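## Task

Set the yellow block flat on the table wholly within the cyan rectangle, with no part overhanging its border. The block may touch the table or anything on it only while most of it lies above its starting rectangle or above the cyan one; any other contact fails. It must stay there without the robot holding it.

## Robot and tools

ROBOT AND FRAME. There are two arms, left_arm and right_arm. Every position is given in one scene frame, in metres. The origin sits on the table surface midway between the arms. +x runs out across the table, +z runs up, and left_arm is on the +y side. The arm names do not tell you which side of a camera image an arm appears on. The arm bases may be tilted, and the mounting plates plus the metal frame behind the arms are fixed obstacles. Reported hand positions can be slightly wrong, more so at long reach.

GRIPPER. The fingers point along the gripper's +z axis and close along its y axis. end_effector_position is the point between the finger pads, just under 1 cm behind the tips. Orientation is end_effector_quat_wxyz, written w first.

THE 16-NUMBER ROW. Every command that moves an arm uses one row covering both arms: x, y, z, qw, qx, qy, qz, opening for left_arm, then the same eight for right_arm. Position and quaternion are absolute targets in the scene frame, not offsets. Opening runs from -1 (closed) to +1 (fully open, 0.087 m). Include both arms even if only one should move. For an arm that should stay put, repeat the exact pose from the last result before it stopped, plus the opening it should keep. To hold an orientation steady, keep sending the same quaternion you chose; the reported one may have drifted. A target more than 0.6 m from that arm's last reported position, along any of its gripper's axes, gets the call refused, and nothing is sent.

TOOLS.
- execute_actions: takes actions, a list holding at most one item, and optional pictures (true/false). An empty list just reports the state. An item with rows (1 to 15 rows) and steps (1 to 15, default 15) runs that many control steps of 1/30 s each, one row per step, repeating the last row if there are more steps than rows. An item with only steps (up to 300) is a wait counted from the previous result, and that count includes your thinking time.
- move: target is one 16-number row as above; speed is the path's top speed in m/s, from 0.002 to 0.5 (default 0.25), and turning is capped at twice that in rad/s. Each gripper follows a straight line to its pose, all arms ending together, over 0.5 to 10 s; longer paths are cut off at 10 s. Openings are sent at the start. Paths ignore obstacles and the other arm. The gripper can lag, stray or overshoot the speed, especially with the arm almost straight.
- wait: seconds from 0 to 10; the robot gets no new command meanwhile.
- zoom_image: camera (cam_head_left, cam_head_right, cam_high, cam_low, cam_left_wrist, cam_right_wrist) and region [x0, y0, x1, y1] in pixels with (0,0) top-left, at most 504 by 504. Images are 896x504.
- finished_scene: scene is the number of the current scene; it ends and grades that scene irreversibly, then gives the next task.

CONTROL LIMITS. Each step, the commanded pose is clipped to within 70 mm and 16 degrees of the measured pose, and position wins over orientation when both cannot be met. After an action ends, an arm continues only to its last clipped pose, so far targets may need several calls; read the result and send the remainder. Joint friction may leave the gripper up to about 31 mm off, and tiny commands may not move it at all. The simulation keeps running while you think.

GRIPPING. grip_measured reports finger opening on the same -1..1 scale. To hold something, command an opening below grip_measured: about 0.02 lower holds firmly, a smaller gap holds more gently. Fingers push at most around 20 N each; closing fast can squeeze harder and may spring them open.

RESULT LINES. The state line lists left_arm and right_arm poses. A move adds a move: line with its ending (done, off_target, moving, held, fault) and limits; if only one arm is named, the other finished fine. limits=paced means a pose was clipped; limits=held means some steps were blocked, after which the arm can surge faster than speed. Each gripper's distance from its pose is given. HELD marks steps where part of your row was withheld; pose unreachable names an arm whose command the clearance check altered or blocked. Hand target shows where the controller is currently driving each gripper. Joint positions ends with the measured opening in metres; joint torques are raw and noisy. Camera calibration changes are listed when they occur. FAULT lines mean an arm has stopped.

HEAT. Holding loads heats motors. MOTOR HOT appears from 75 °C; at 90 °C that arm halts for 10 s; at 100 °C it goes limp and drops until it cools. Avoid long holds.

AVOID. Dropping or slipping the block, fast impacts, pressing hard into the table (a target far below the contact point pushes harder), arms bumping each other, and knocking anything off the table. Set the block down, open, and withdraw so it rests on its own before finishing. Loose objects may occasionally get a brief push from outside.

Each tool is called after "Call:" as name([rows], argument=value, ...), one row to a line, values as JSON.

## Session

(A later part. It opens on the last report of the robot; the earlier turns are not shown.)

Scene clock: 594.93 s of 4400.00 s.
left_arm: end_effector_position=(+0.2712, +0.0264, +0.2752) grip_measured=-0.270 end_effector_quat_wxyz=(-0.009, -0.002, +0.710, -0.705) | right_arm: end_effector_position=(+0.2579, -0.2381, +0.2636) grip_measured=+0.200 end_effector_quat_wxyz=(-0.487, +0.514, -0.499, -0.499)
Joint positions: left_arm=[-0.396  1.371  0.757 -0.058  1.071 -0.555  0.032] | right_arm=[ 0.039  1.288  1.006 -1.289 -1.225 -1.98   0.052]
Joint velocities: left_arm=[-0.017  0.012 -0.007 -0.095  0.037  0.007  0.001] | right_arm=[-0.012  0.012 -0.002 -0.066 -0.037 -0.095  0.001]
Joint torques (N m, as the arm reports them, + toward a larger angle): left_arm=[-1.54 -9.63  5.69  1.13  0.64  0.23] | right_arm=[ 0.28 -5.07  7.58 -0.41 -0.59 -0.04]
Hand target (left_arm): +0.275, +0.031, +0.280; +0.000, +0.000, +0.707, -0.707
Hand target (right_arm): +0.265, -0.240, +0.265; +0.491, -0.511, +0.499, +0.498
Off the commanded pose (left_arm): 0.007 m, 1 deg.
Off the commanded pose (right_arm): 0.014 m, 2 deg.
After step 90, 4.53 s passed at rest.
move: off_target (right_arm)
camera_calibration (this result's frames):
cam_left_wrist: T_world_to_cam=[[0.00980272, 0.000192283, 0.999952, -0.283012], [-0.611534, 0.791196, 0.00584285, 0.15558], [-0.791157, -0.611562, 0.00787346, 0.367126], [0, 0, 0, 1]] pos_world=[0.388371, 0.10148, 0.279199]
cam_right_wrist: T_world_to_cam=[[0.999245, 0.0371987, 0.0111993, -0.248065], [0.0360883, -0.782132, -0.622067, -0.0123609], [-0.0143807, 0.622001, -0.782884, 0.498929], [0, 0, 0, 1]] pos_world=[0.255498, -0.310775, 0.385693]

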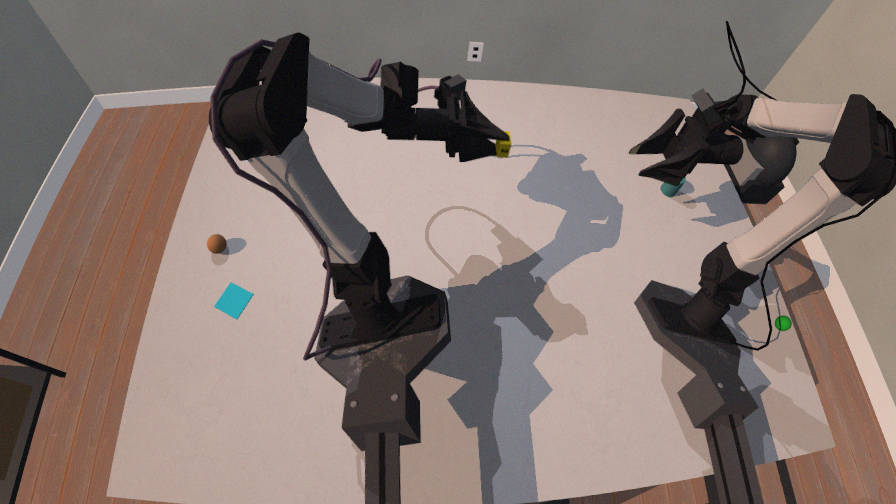

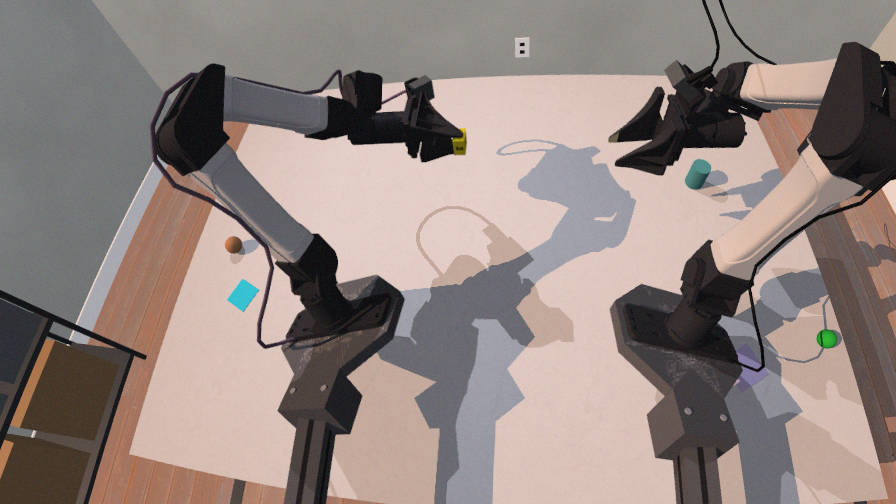

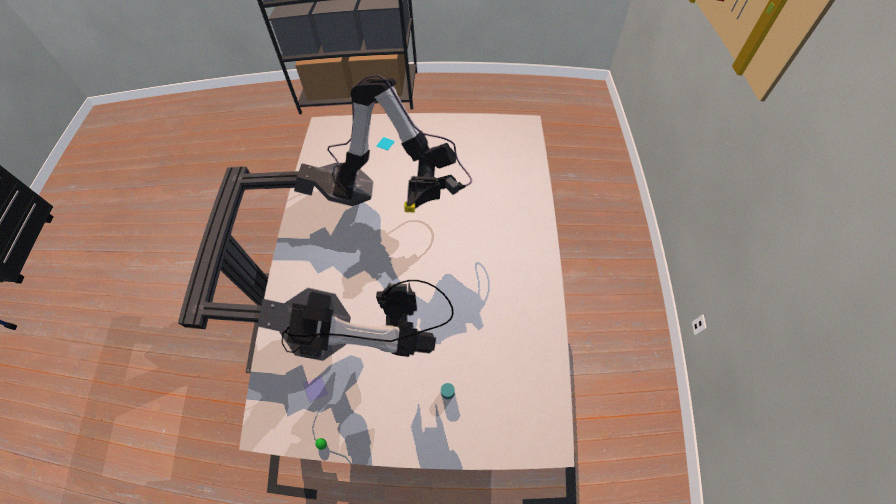

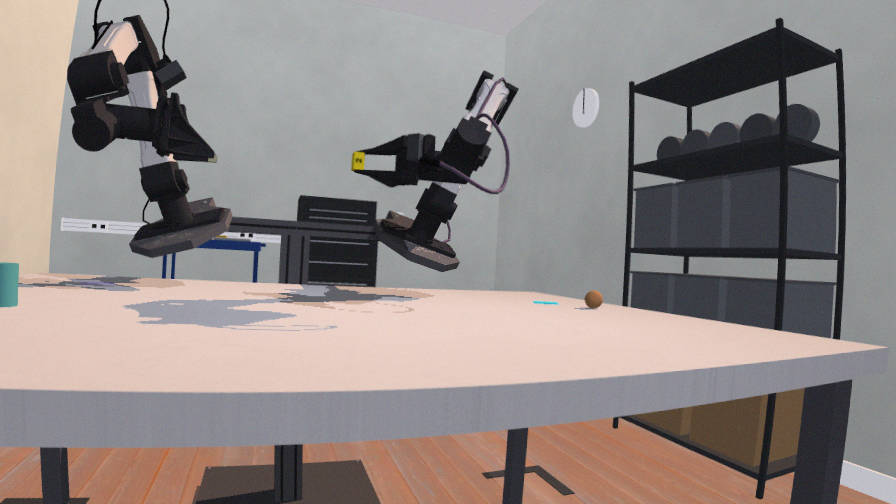

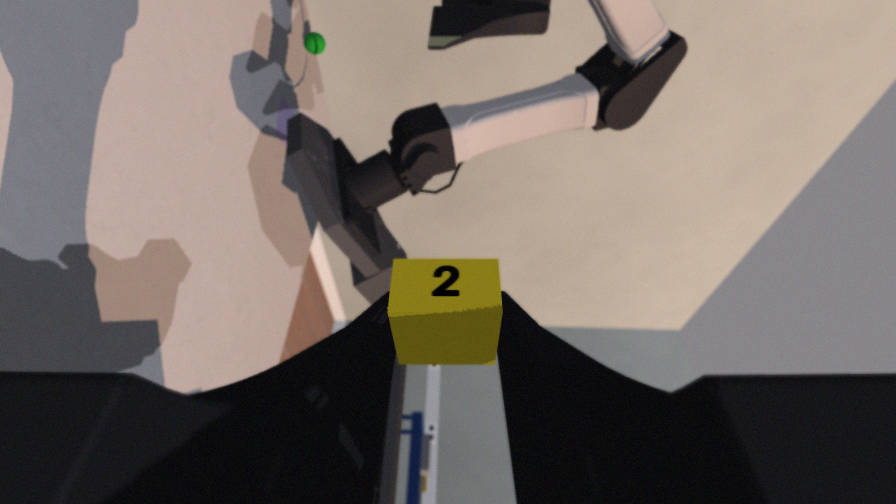

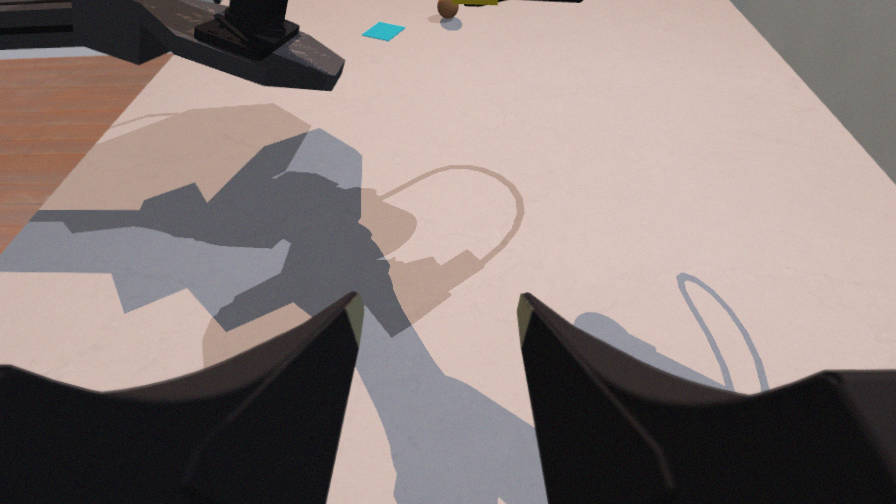

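Call:
move(target=[0.30,0.33,0.2,0,0,1,0,-0.295,0.27,-0.24,0.27,0.5,-0.5,0.5,0.5,0.2], speed=0.15)

Scene clock: 619.57 s of 4400.00 s.
left_arm: end_effector_position=(+0.2955, +0.3260, +0.2039) grip_measured=-0.270 end_effector_quat_wxyz=(-0.006, +0.007, +1.000, -0.008) | right_arm: end_effector_position=(+0.2583, -0.2371, +0.2680) grip_measured=+0.200 end_effector_quat_wxyz=(-0.491, +0.502, -0.500, -0.507)
Joint positions: left_arm=[-0.043  1.293  1.337 -1.205 -0.275  0.08   0.032] | right_arm=[ 0.038  1.288  1.006 -1.296 -1.25  -1.97   0.052]
Joint velocities: left_arm=[-0.007  0.007 -0.002 -0.022  0.051 -0.037 -0.   ] | right_arm=[ 0.002  0.002 -0.002 -0.022  0.022  0.007 -0.001]
Joint torques (N m, as the arm reports them, + toward a larger angle): left_arm=[-0.23 -8.26  5.95  0.52 -0.09  0.19] | right_arm=[ 0.18 -5.72  7.78 -0.24 -0.6   0.13]
Hand target (left_arm): +0.298, +0.331, +0.201; -0.007, +0.006, +1.000, +0.000
Hand target (right_arm): +0.269, -0.240, +0.270; +0.500, -0.500, +0.500, +0.500
Off the commanded pose (left_arm): 0.007 m, 1 deg.
Off the commanded pose (right_arm): 0.012 m, 1 deg.
After step 90, 15.93 s passed at rest.
move: off_target (right_arm)
camera_calibration (this result's frames):
cam_left_wrist: T_world_to_cam=[[-0.0197536, -0.999514, 0.0241267, 0.321531], [-0.60974, 0.0311678, 0.791989, 0.0206828], [-0.792356, 0.000933626, -0.610059, 0.496814], [0, 0, 0, 1]] pos_world=[0.412616, 0.320266, 0.278948]
cam_right_wrist: T_world_to_cam=[[0.999591, 0.0282921, -0.00422211, -0.246693], [0.019012, -0.767362, -0.640932, 0.00410431], [-0.0213732, 0.640589, -0.767586, 0.503853], [0, 0, 0, 1]] pos_world=[0.257283, -0.312634, 0.38834]

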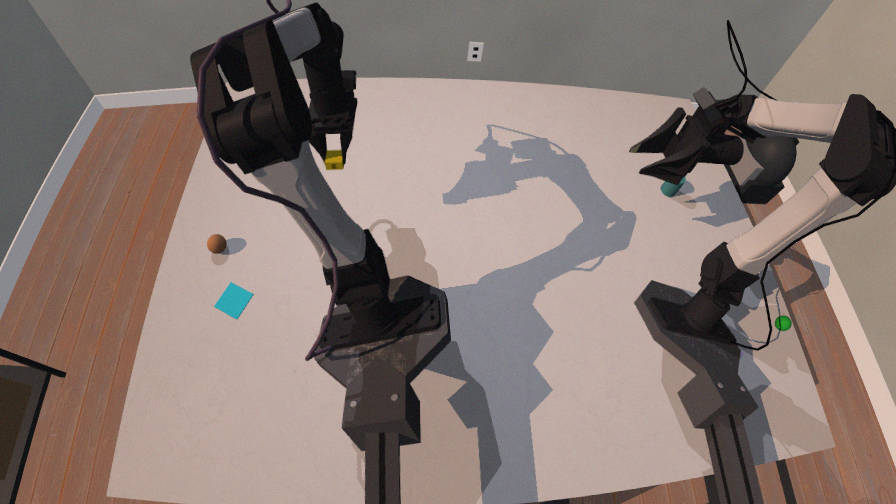

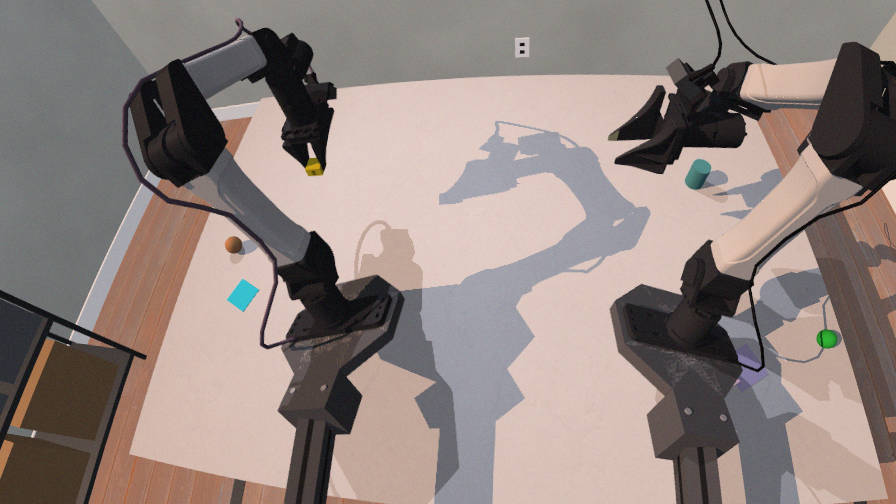

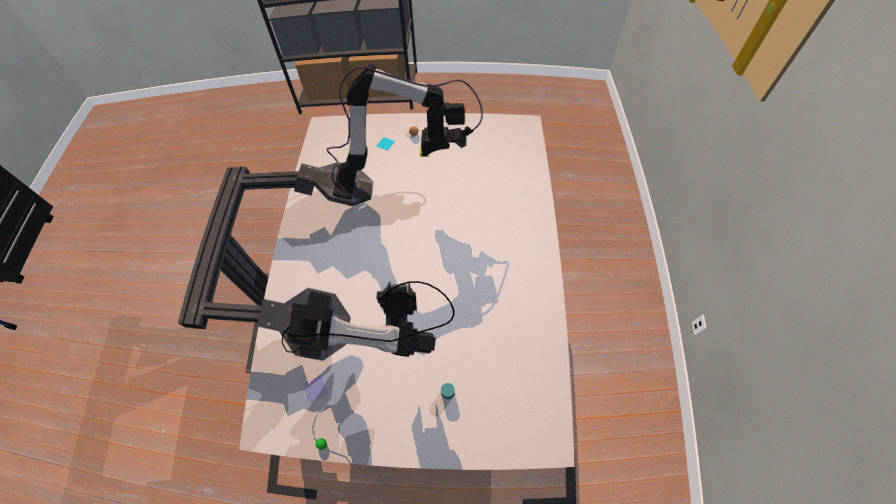

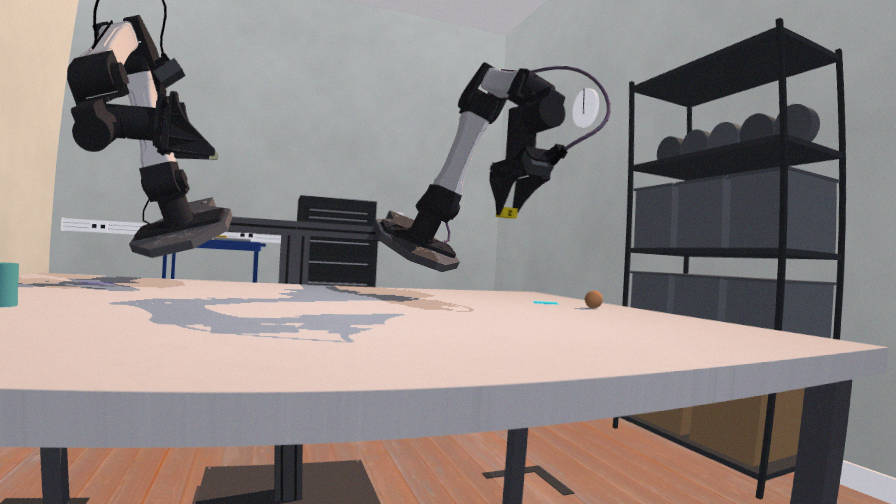

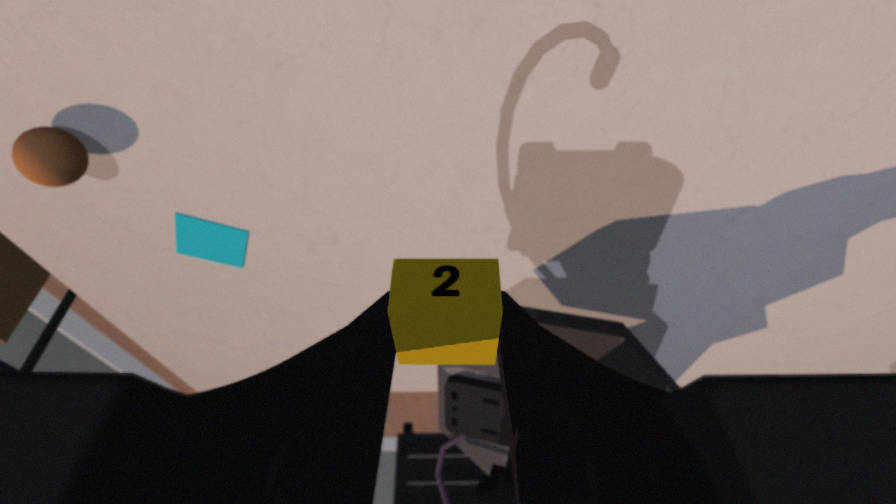

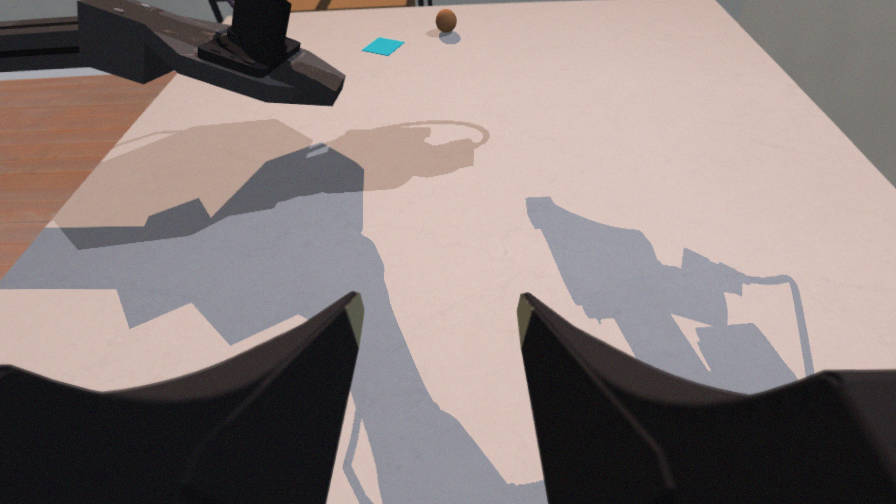

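Call:
move(target=[0.095,0.55,0.11,0,0.530,-0.848,0,-0.295,0.27,-0.24,0.27,0.5,-0.5,0.5,0.5,0.2], speed=0.15)

Scene clock: 648.63 s of 4400.00 s.
left_arm: end_effector_position=(+0.0950, +0.5457, +0.1124) grip_measured=-0.270 end_effector_quat_wxyz=(-0.004, -0.523, +0.852, +0.003) | right_arm: end_effector_position=(+0.2583, -0.2371, +0.2680) grip_measured=+0.200 end_effector_quat_wxyz=(-0.491, +0.502, -0.500, -0.507)
Joint positions: left_arm=[ 1.403  1.532  1.165 -0.84   0.354  0.284  0.032] | right_arm=[ 0.038  1.288  1.006 -1.296 -1.25  -1.97   0.052]
Joint velocities: left_arm=[ 0.002 -0.012 -0.002  0.051  0.051 -0.022 -0.001] | right_arm=[-0.002  0.002 -0.027  0.022 -0.007 -0.051 -0.   ]
Joint torques (N m, as the arm reports them, + toward a larger angle): left_arm=[ 3.48 -8.42  5.94  0.51  0.13  0.03] | right_arm=[ 0.18 -5.67  7.84 -0.25 -0.6   0.13]
Hand target (left_arm): +0.095, +0.551, +0.110; +0.001, -0.530, +0.848, +0.001
Hand target (right_arm): +0.270, -0.240, +0.270; +0.500, -0.500, +0.500, +0.500
Off the commanded pose (left_arm): 0.005 m, 1 deg.
Off the commanded pose (right_arm): 0.012 m, 1 deg.
After step 90, 21.93 s passed at rest.
move: off_target (right_arm)
camera_calibration (this result's frames):
cam_left_wrist: T_world_to_cam=[[0.889052, -0.457805, -0.00124482, 0.160327], [-0.281577, -0.548959, 0.786993, 0.250027], [-0.360973, -0.699327, -0.616961, 0.623831], [0, 0, 0, 1]] pos_world=[0.153049, 0.646915, 0.18831]
cam_right_wrist: T_world_to_cam=[[0.999591, 0.0282921, -0.00422211, -0.246693], [0.019012, -0.767362, -0.640932, 0.00410431], [-0.0213732, 0.640589, -0.767586, 0.503853], [0, 0, 0, 1]] pos_world=[0.257283, -0.312634, 0.38834]

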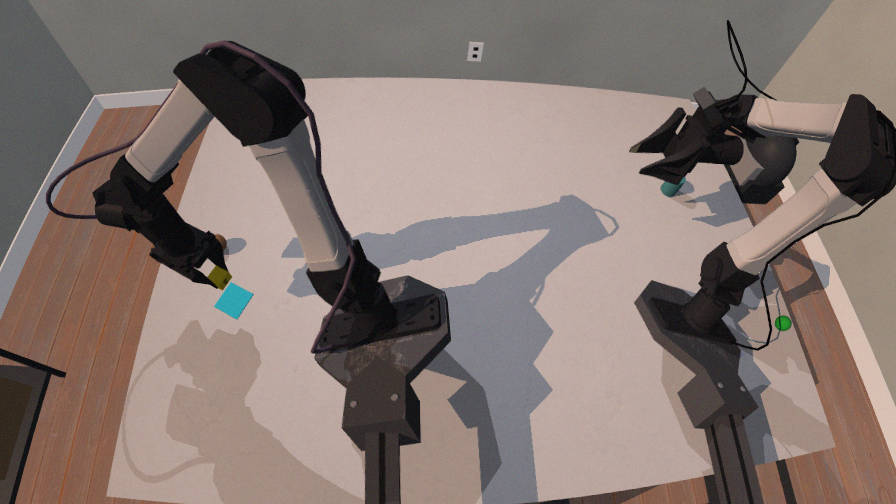

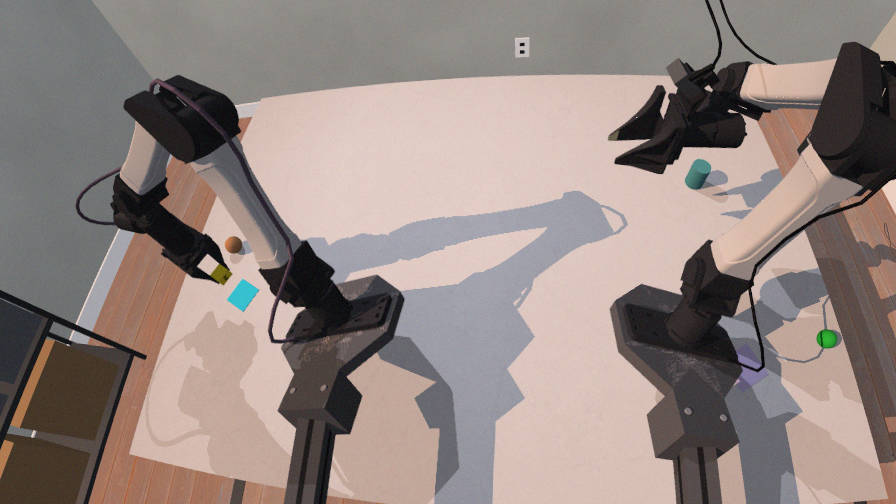

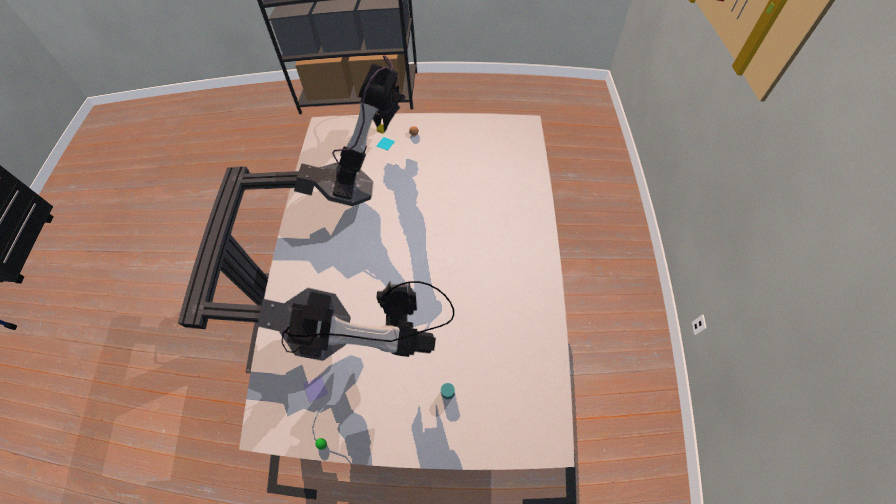

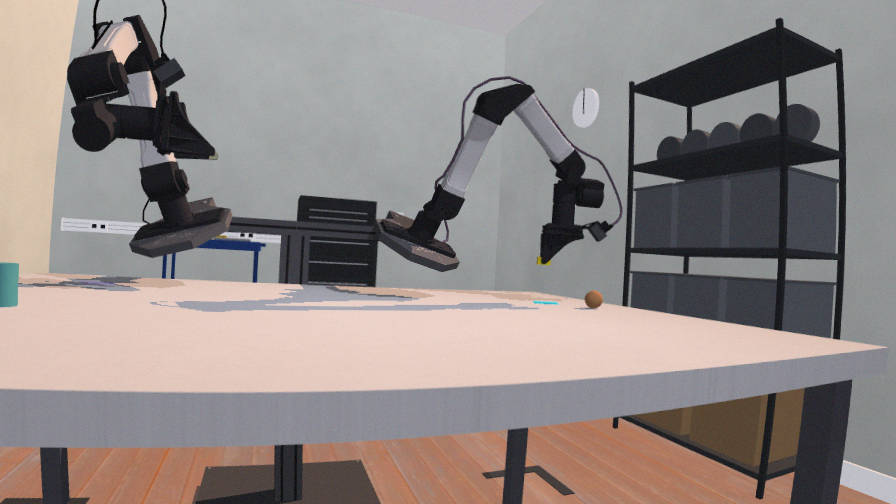

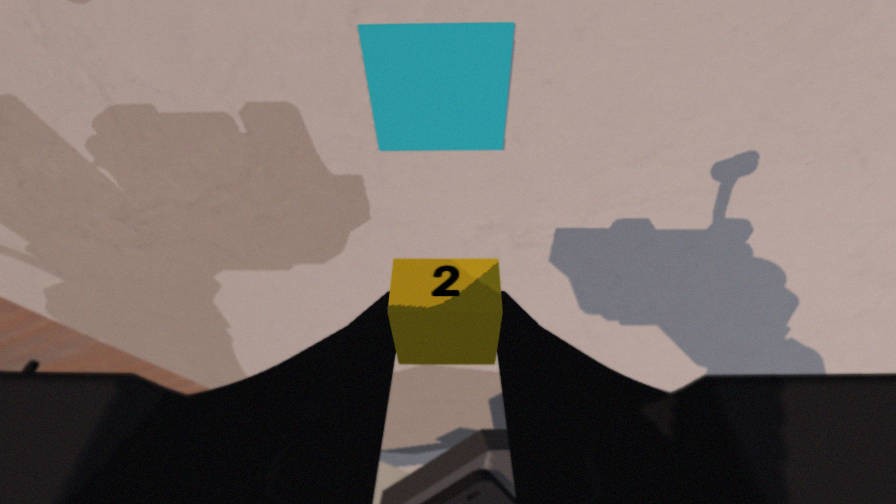

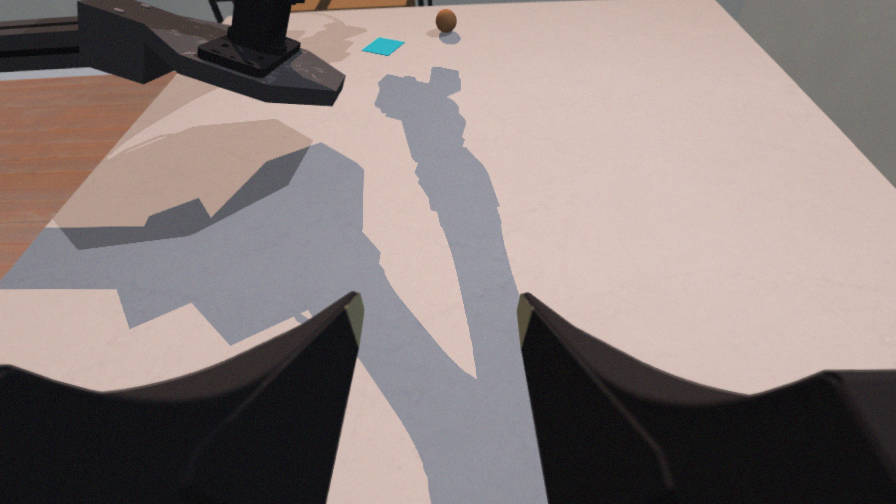

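Call:
move(target=[0.096,0.55,0.04,0,0.530,-0.848,0,-0.295,0.27,-0.24,0.27,0.5,-0.5,0.5,0.5,0.2], speed=0.06)

Scene clock: 662.50 s of 4400.00 s.
left_arm: end_effector_position=(+0.0986, +0.5577, +0.0488) grip_measured=-0.270 end_effector_quat_wxyz=(+0.012, -0.527, +0.850, +0.007) | right_arm: end_effector_position=(+0.2583, -0.2371, +0.2680) grip_measured=+0.200 end_effector_quat_wxyz=(-0.491, +0.502, -0.500, -0.507)
Joint positions: left_arm=[ 1.339  1.676  1.095 -0.574  0.346  0.201  0.032] | right_arm=[ 0.038  1.288  1.006 -1.296 -1.25  -1.97   0.052]
Joint velocities: left_arm=[-0.012  0.007  0.007 -0.007  0.007  0.051 -0.   ] | right_arm=[ 0.002  0.012  0.022 -0.022 -0.007  0.007 -0.   ]
Joint torques (N m, as the arm reports them, + toward a larger angle): left_arm=[ 1.96 -9.39  3.17  0.58 -0.07  0.02] | right_arm=[ 0.18 -5.67  7.83 -0.25 -0.59  0.13]
Hand target (left_arm): +0.096, +0.550, +0.040; -0.000, -0.530, +0.848, -0.000
Hand target (right_arm): +0.270, -0.240, +0.270; +0.500, -0.500, +0.500, +0.500
Off the commanded pose (left_arm): 0.012 m, 2 deg.
Off the commanded pose (right_arm): 0.012 m, 1 deg.
After step 90, 9.20 s passed at rest.
move: off_target (left_arm, right_arm)
camera_calibration (this result's frames):
cam_left_wrist: T_world_to_cam=[[0.893207, -0.449576, 0.00792872, 0.157079], [-0.293597, -0.569775, 0.767566, 0.321429], [-0.340561, -0.687923, -0.640921, 0.587051], [0, 0, 0, 1]] pos_world=[0.153994, 0.657607, 0.12829]
cam_right_wrist: T_world_to_cam=[[0.999591, 0.0282921, -0.00422211, -0.246693], [0.019012, -0.767362, -0.640932, 0.00410431], [-0.0213732, 0.640589, -0.767586, 0.503853], [0, 0, 0, 1]] pos_world=[0.257283, -0.312634, 0.38834]

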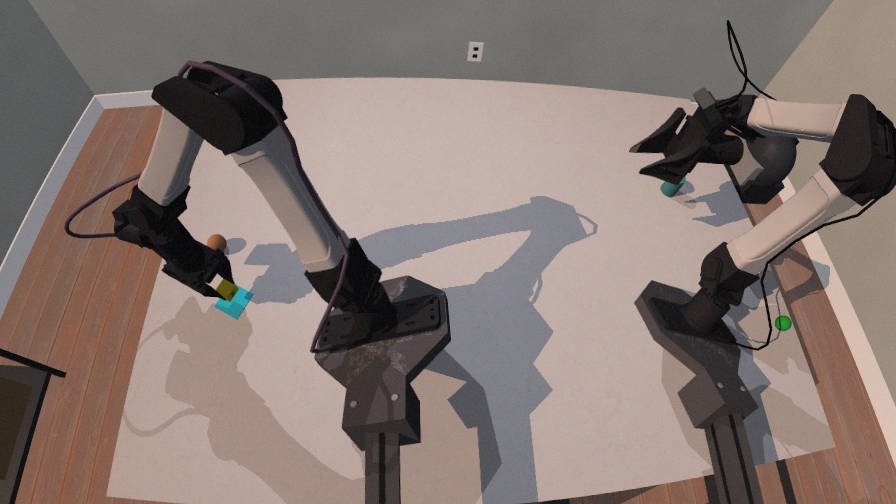

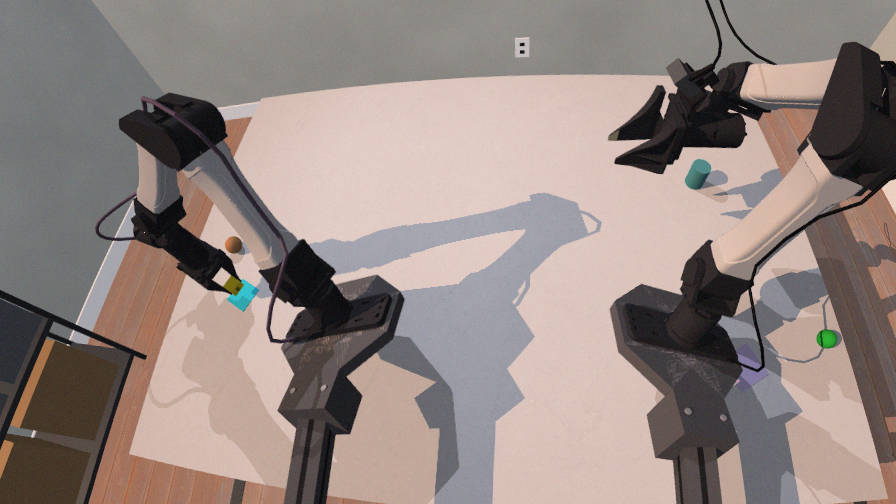

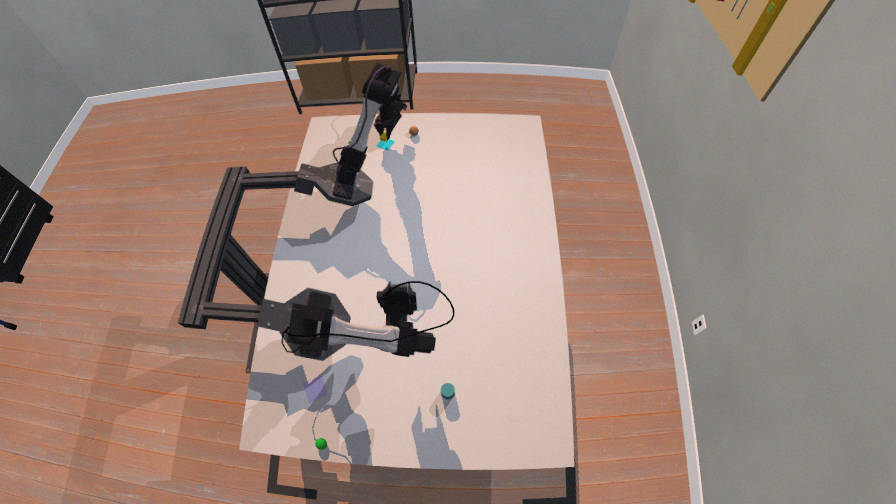

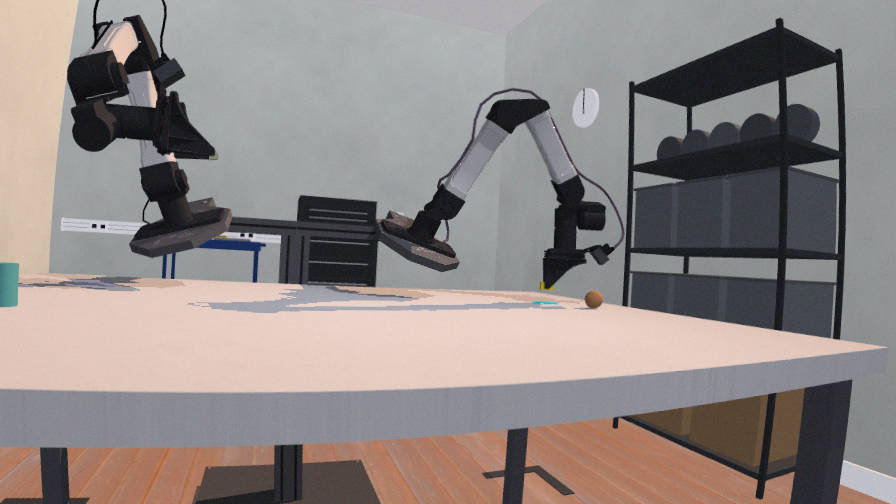

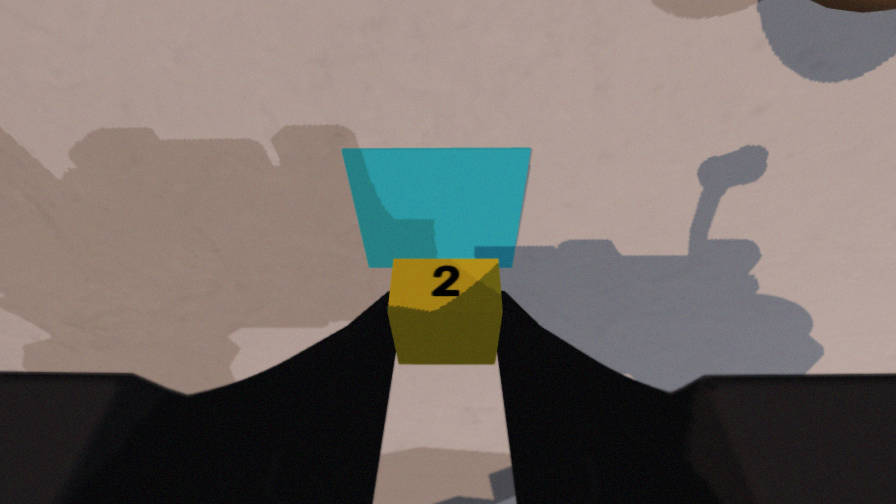

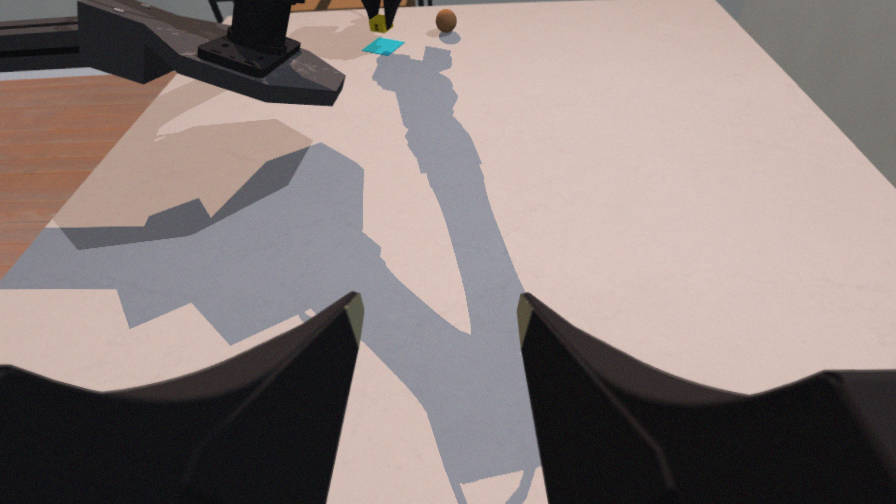

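Call:
move(target=[0.091,0.543,0.02,0,0.530,-0.848,0,-0.295,0.27,-0.24,0.27,0.5,-0.5,0.5,0.5,0.2], speed=0.03)

Scene clock: 703.17 s of 4400.00 s.
left_arm: end_effector_position=(+0.0937, +0.5513, +0.0294) grip_measured=-0.270 end_effector_quat_wxyz=(+0.012, -0.527, +0.850, +0.007) | right_arm: end_effector_position=(+0.2583, -0.2371, +0.2680) grip_measured=+0.200 end_effector_quat_wxyz=(-0.491, +0.502, -0.500, -0.507)
Joint positions: left_arm=[ 1.328  1.707  1.041 -0.485  0.342  0.19   0.032] | right_arm=[ 0.038  1.288  1.006 -1.296 -1.25  -1.97   0.052]
Joint velocities: left_arm=[ 0.002  0.007 -0.017 -0.022  0.051  0.037 -0.001] | right_arm=[-0.002 -0.017  0.002 -0.037 -0.022  0.037  0.001]
Joint torques (N m, as the arm reports them, + toward a larger angle): left_arm=[ 1.94 -9.19  2.78  0.61 -0.07  0.05] | right_arm=[ 0.18 -5.68  7.82 -0.25 -0.6   0.12]
Hand target (left_arm): +0.091, +0.543, +0.020; +0.000, -0.530, +0.848, -0.000
Hand target (right_arm): +0.270, -0.240, +0.270; +0.500, -0.500, +0.500, +0.500
Off the commanded pose (left_arm): 0.013 m, 2 deg.
Off the commanded pose (right_arm): 0.012 m, 1 deg.
After step 90, 36.30 s passed at rest.
move: off_target (left_arm, right_arm)
camera_calibration (this result's frames):
cam_left_wrist: T_world_to_cam=[[0.893401, -0.449183, 0.00831365, 0.158482], [-0.293864, -0.570283, 0.767087, 0.331555], [-0.339821, -0.687759, -0.64149, 0.568421], [0, 0, 0, 1]] pos_world=[0.149006, 0.651204, 0.108988]
cam_right_wrist: T_world_to_cam=[[0.999591, 0.0282921, -0.00422211, -0.246693], [0.019012, -0.767362, -0.640932, 0.00410431], [-0.0213732, 0.640589, -0.767586, 0.503853], [0, 0, 0, 1]] pos_world=[0.257283, -0.312634, 0.38834]

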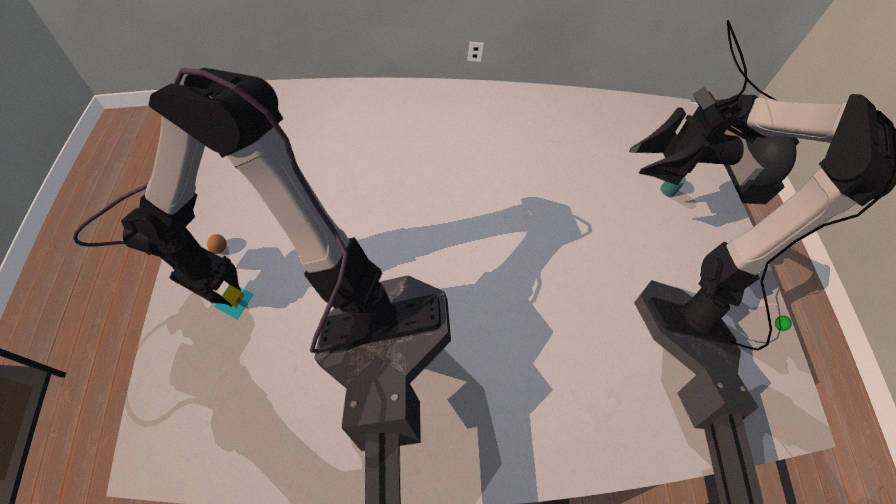

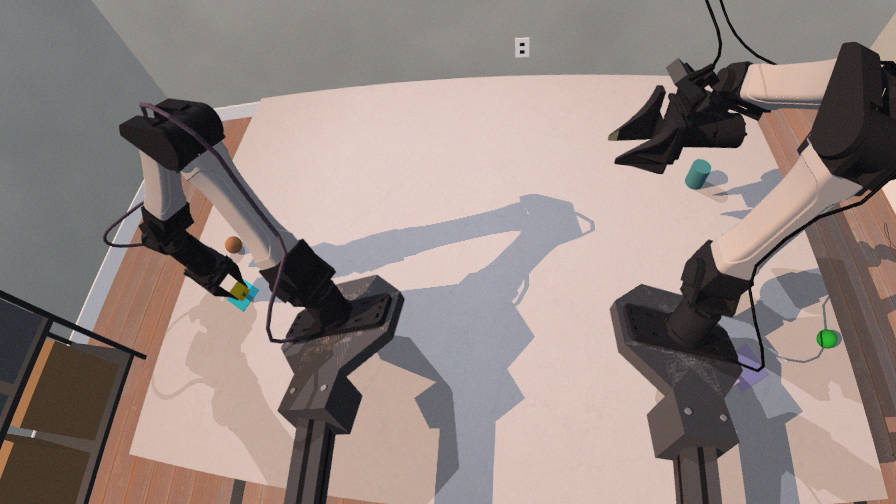

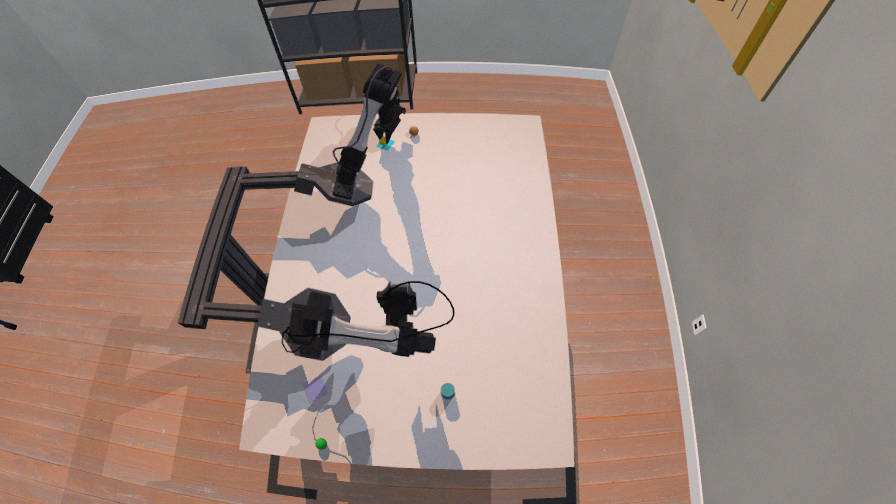

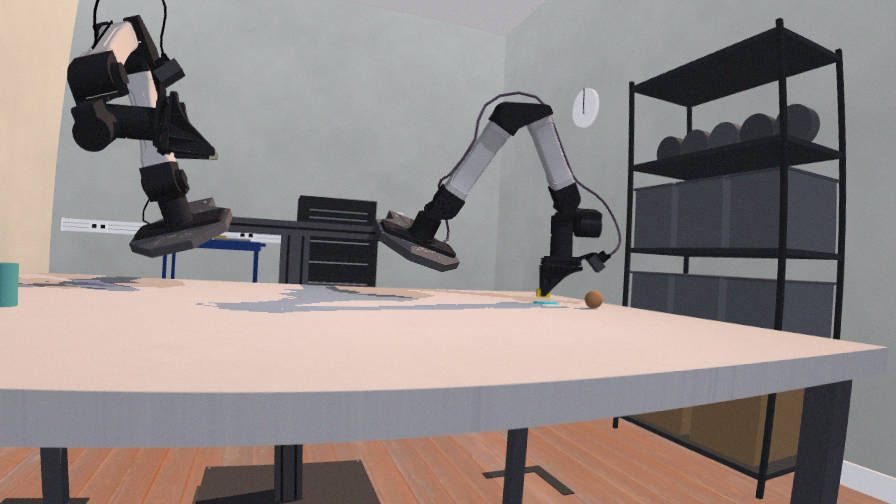

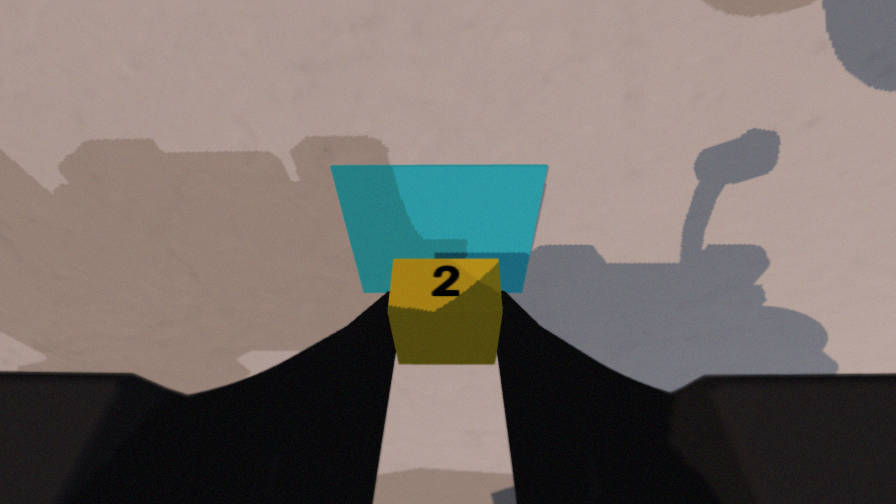

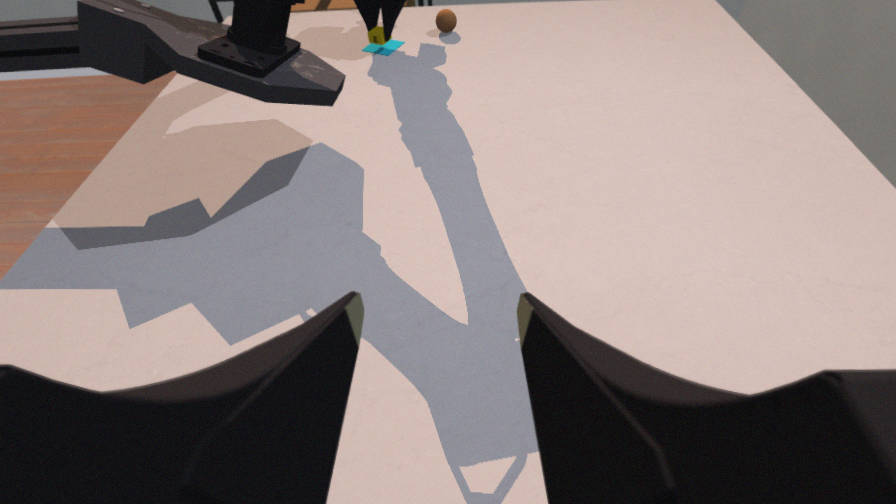

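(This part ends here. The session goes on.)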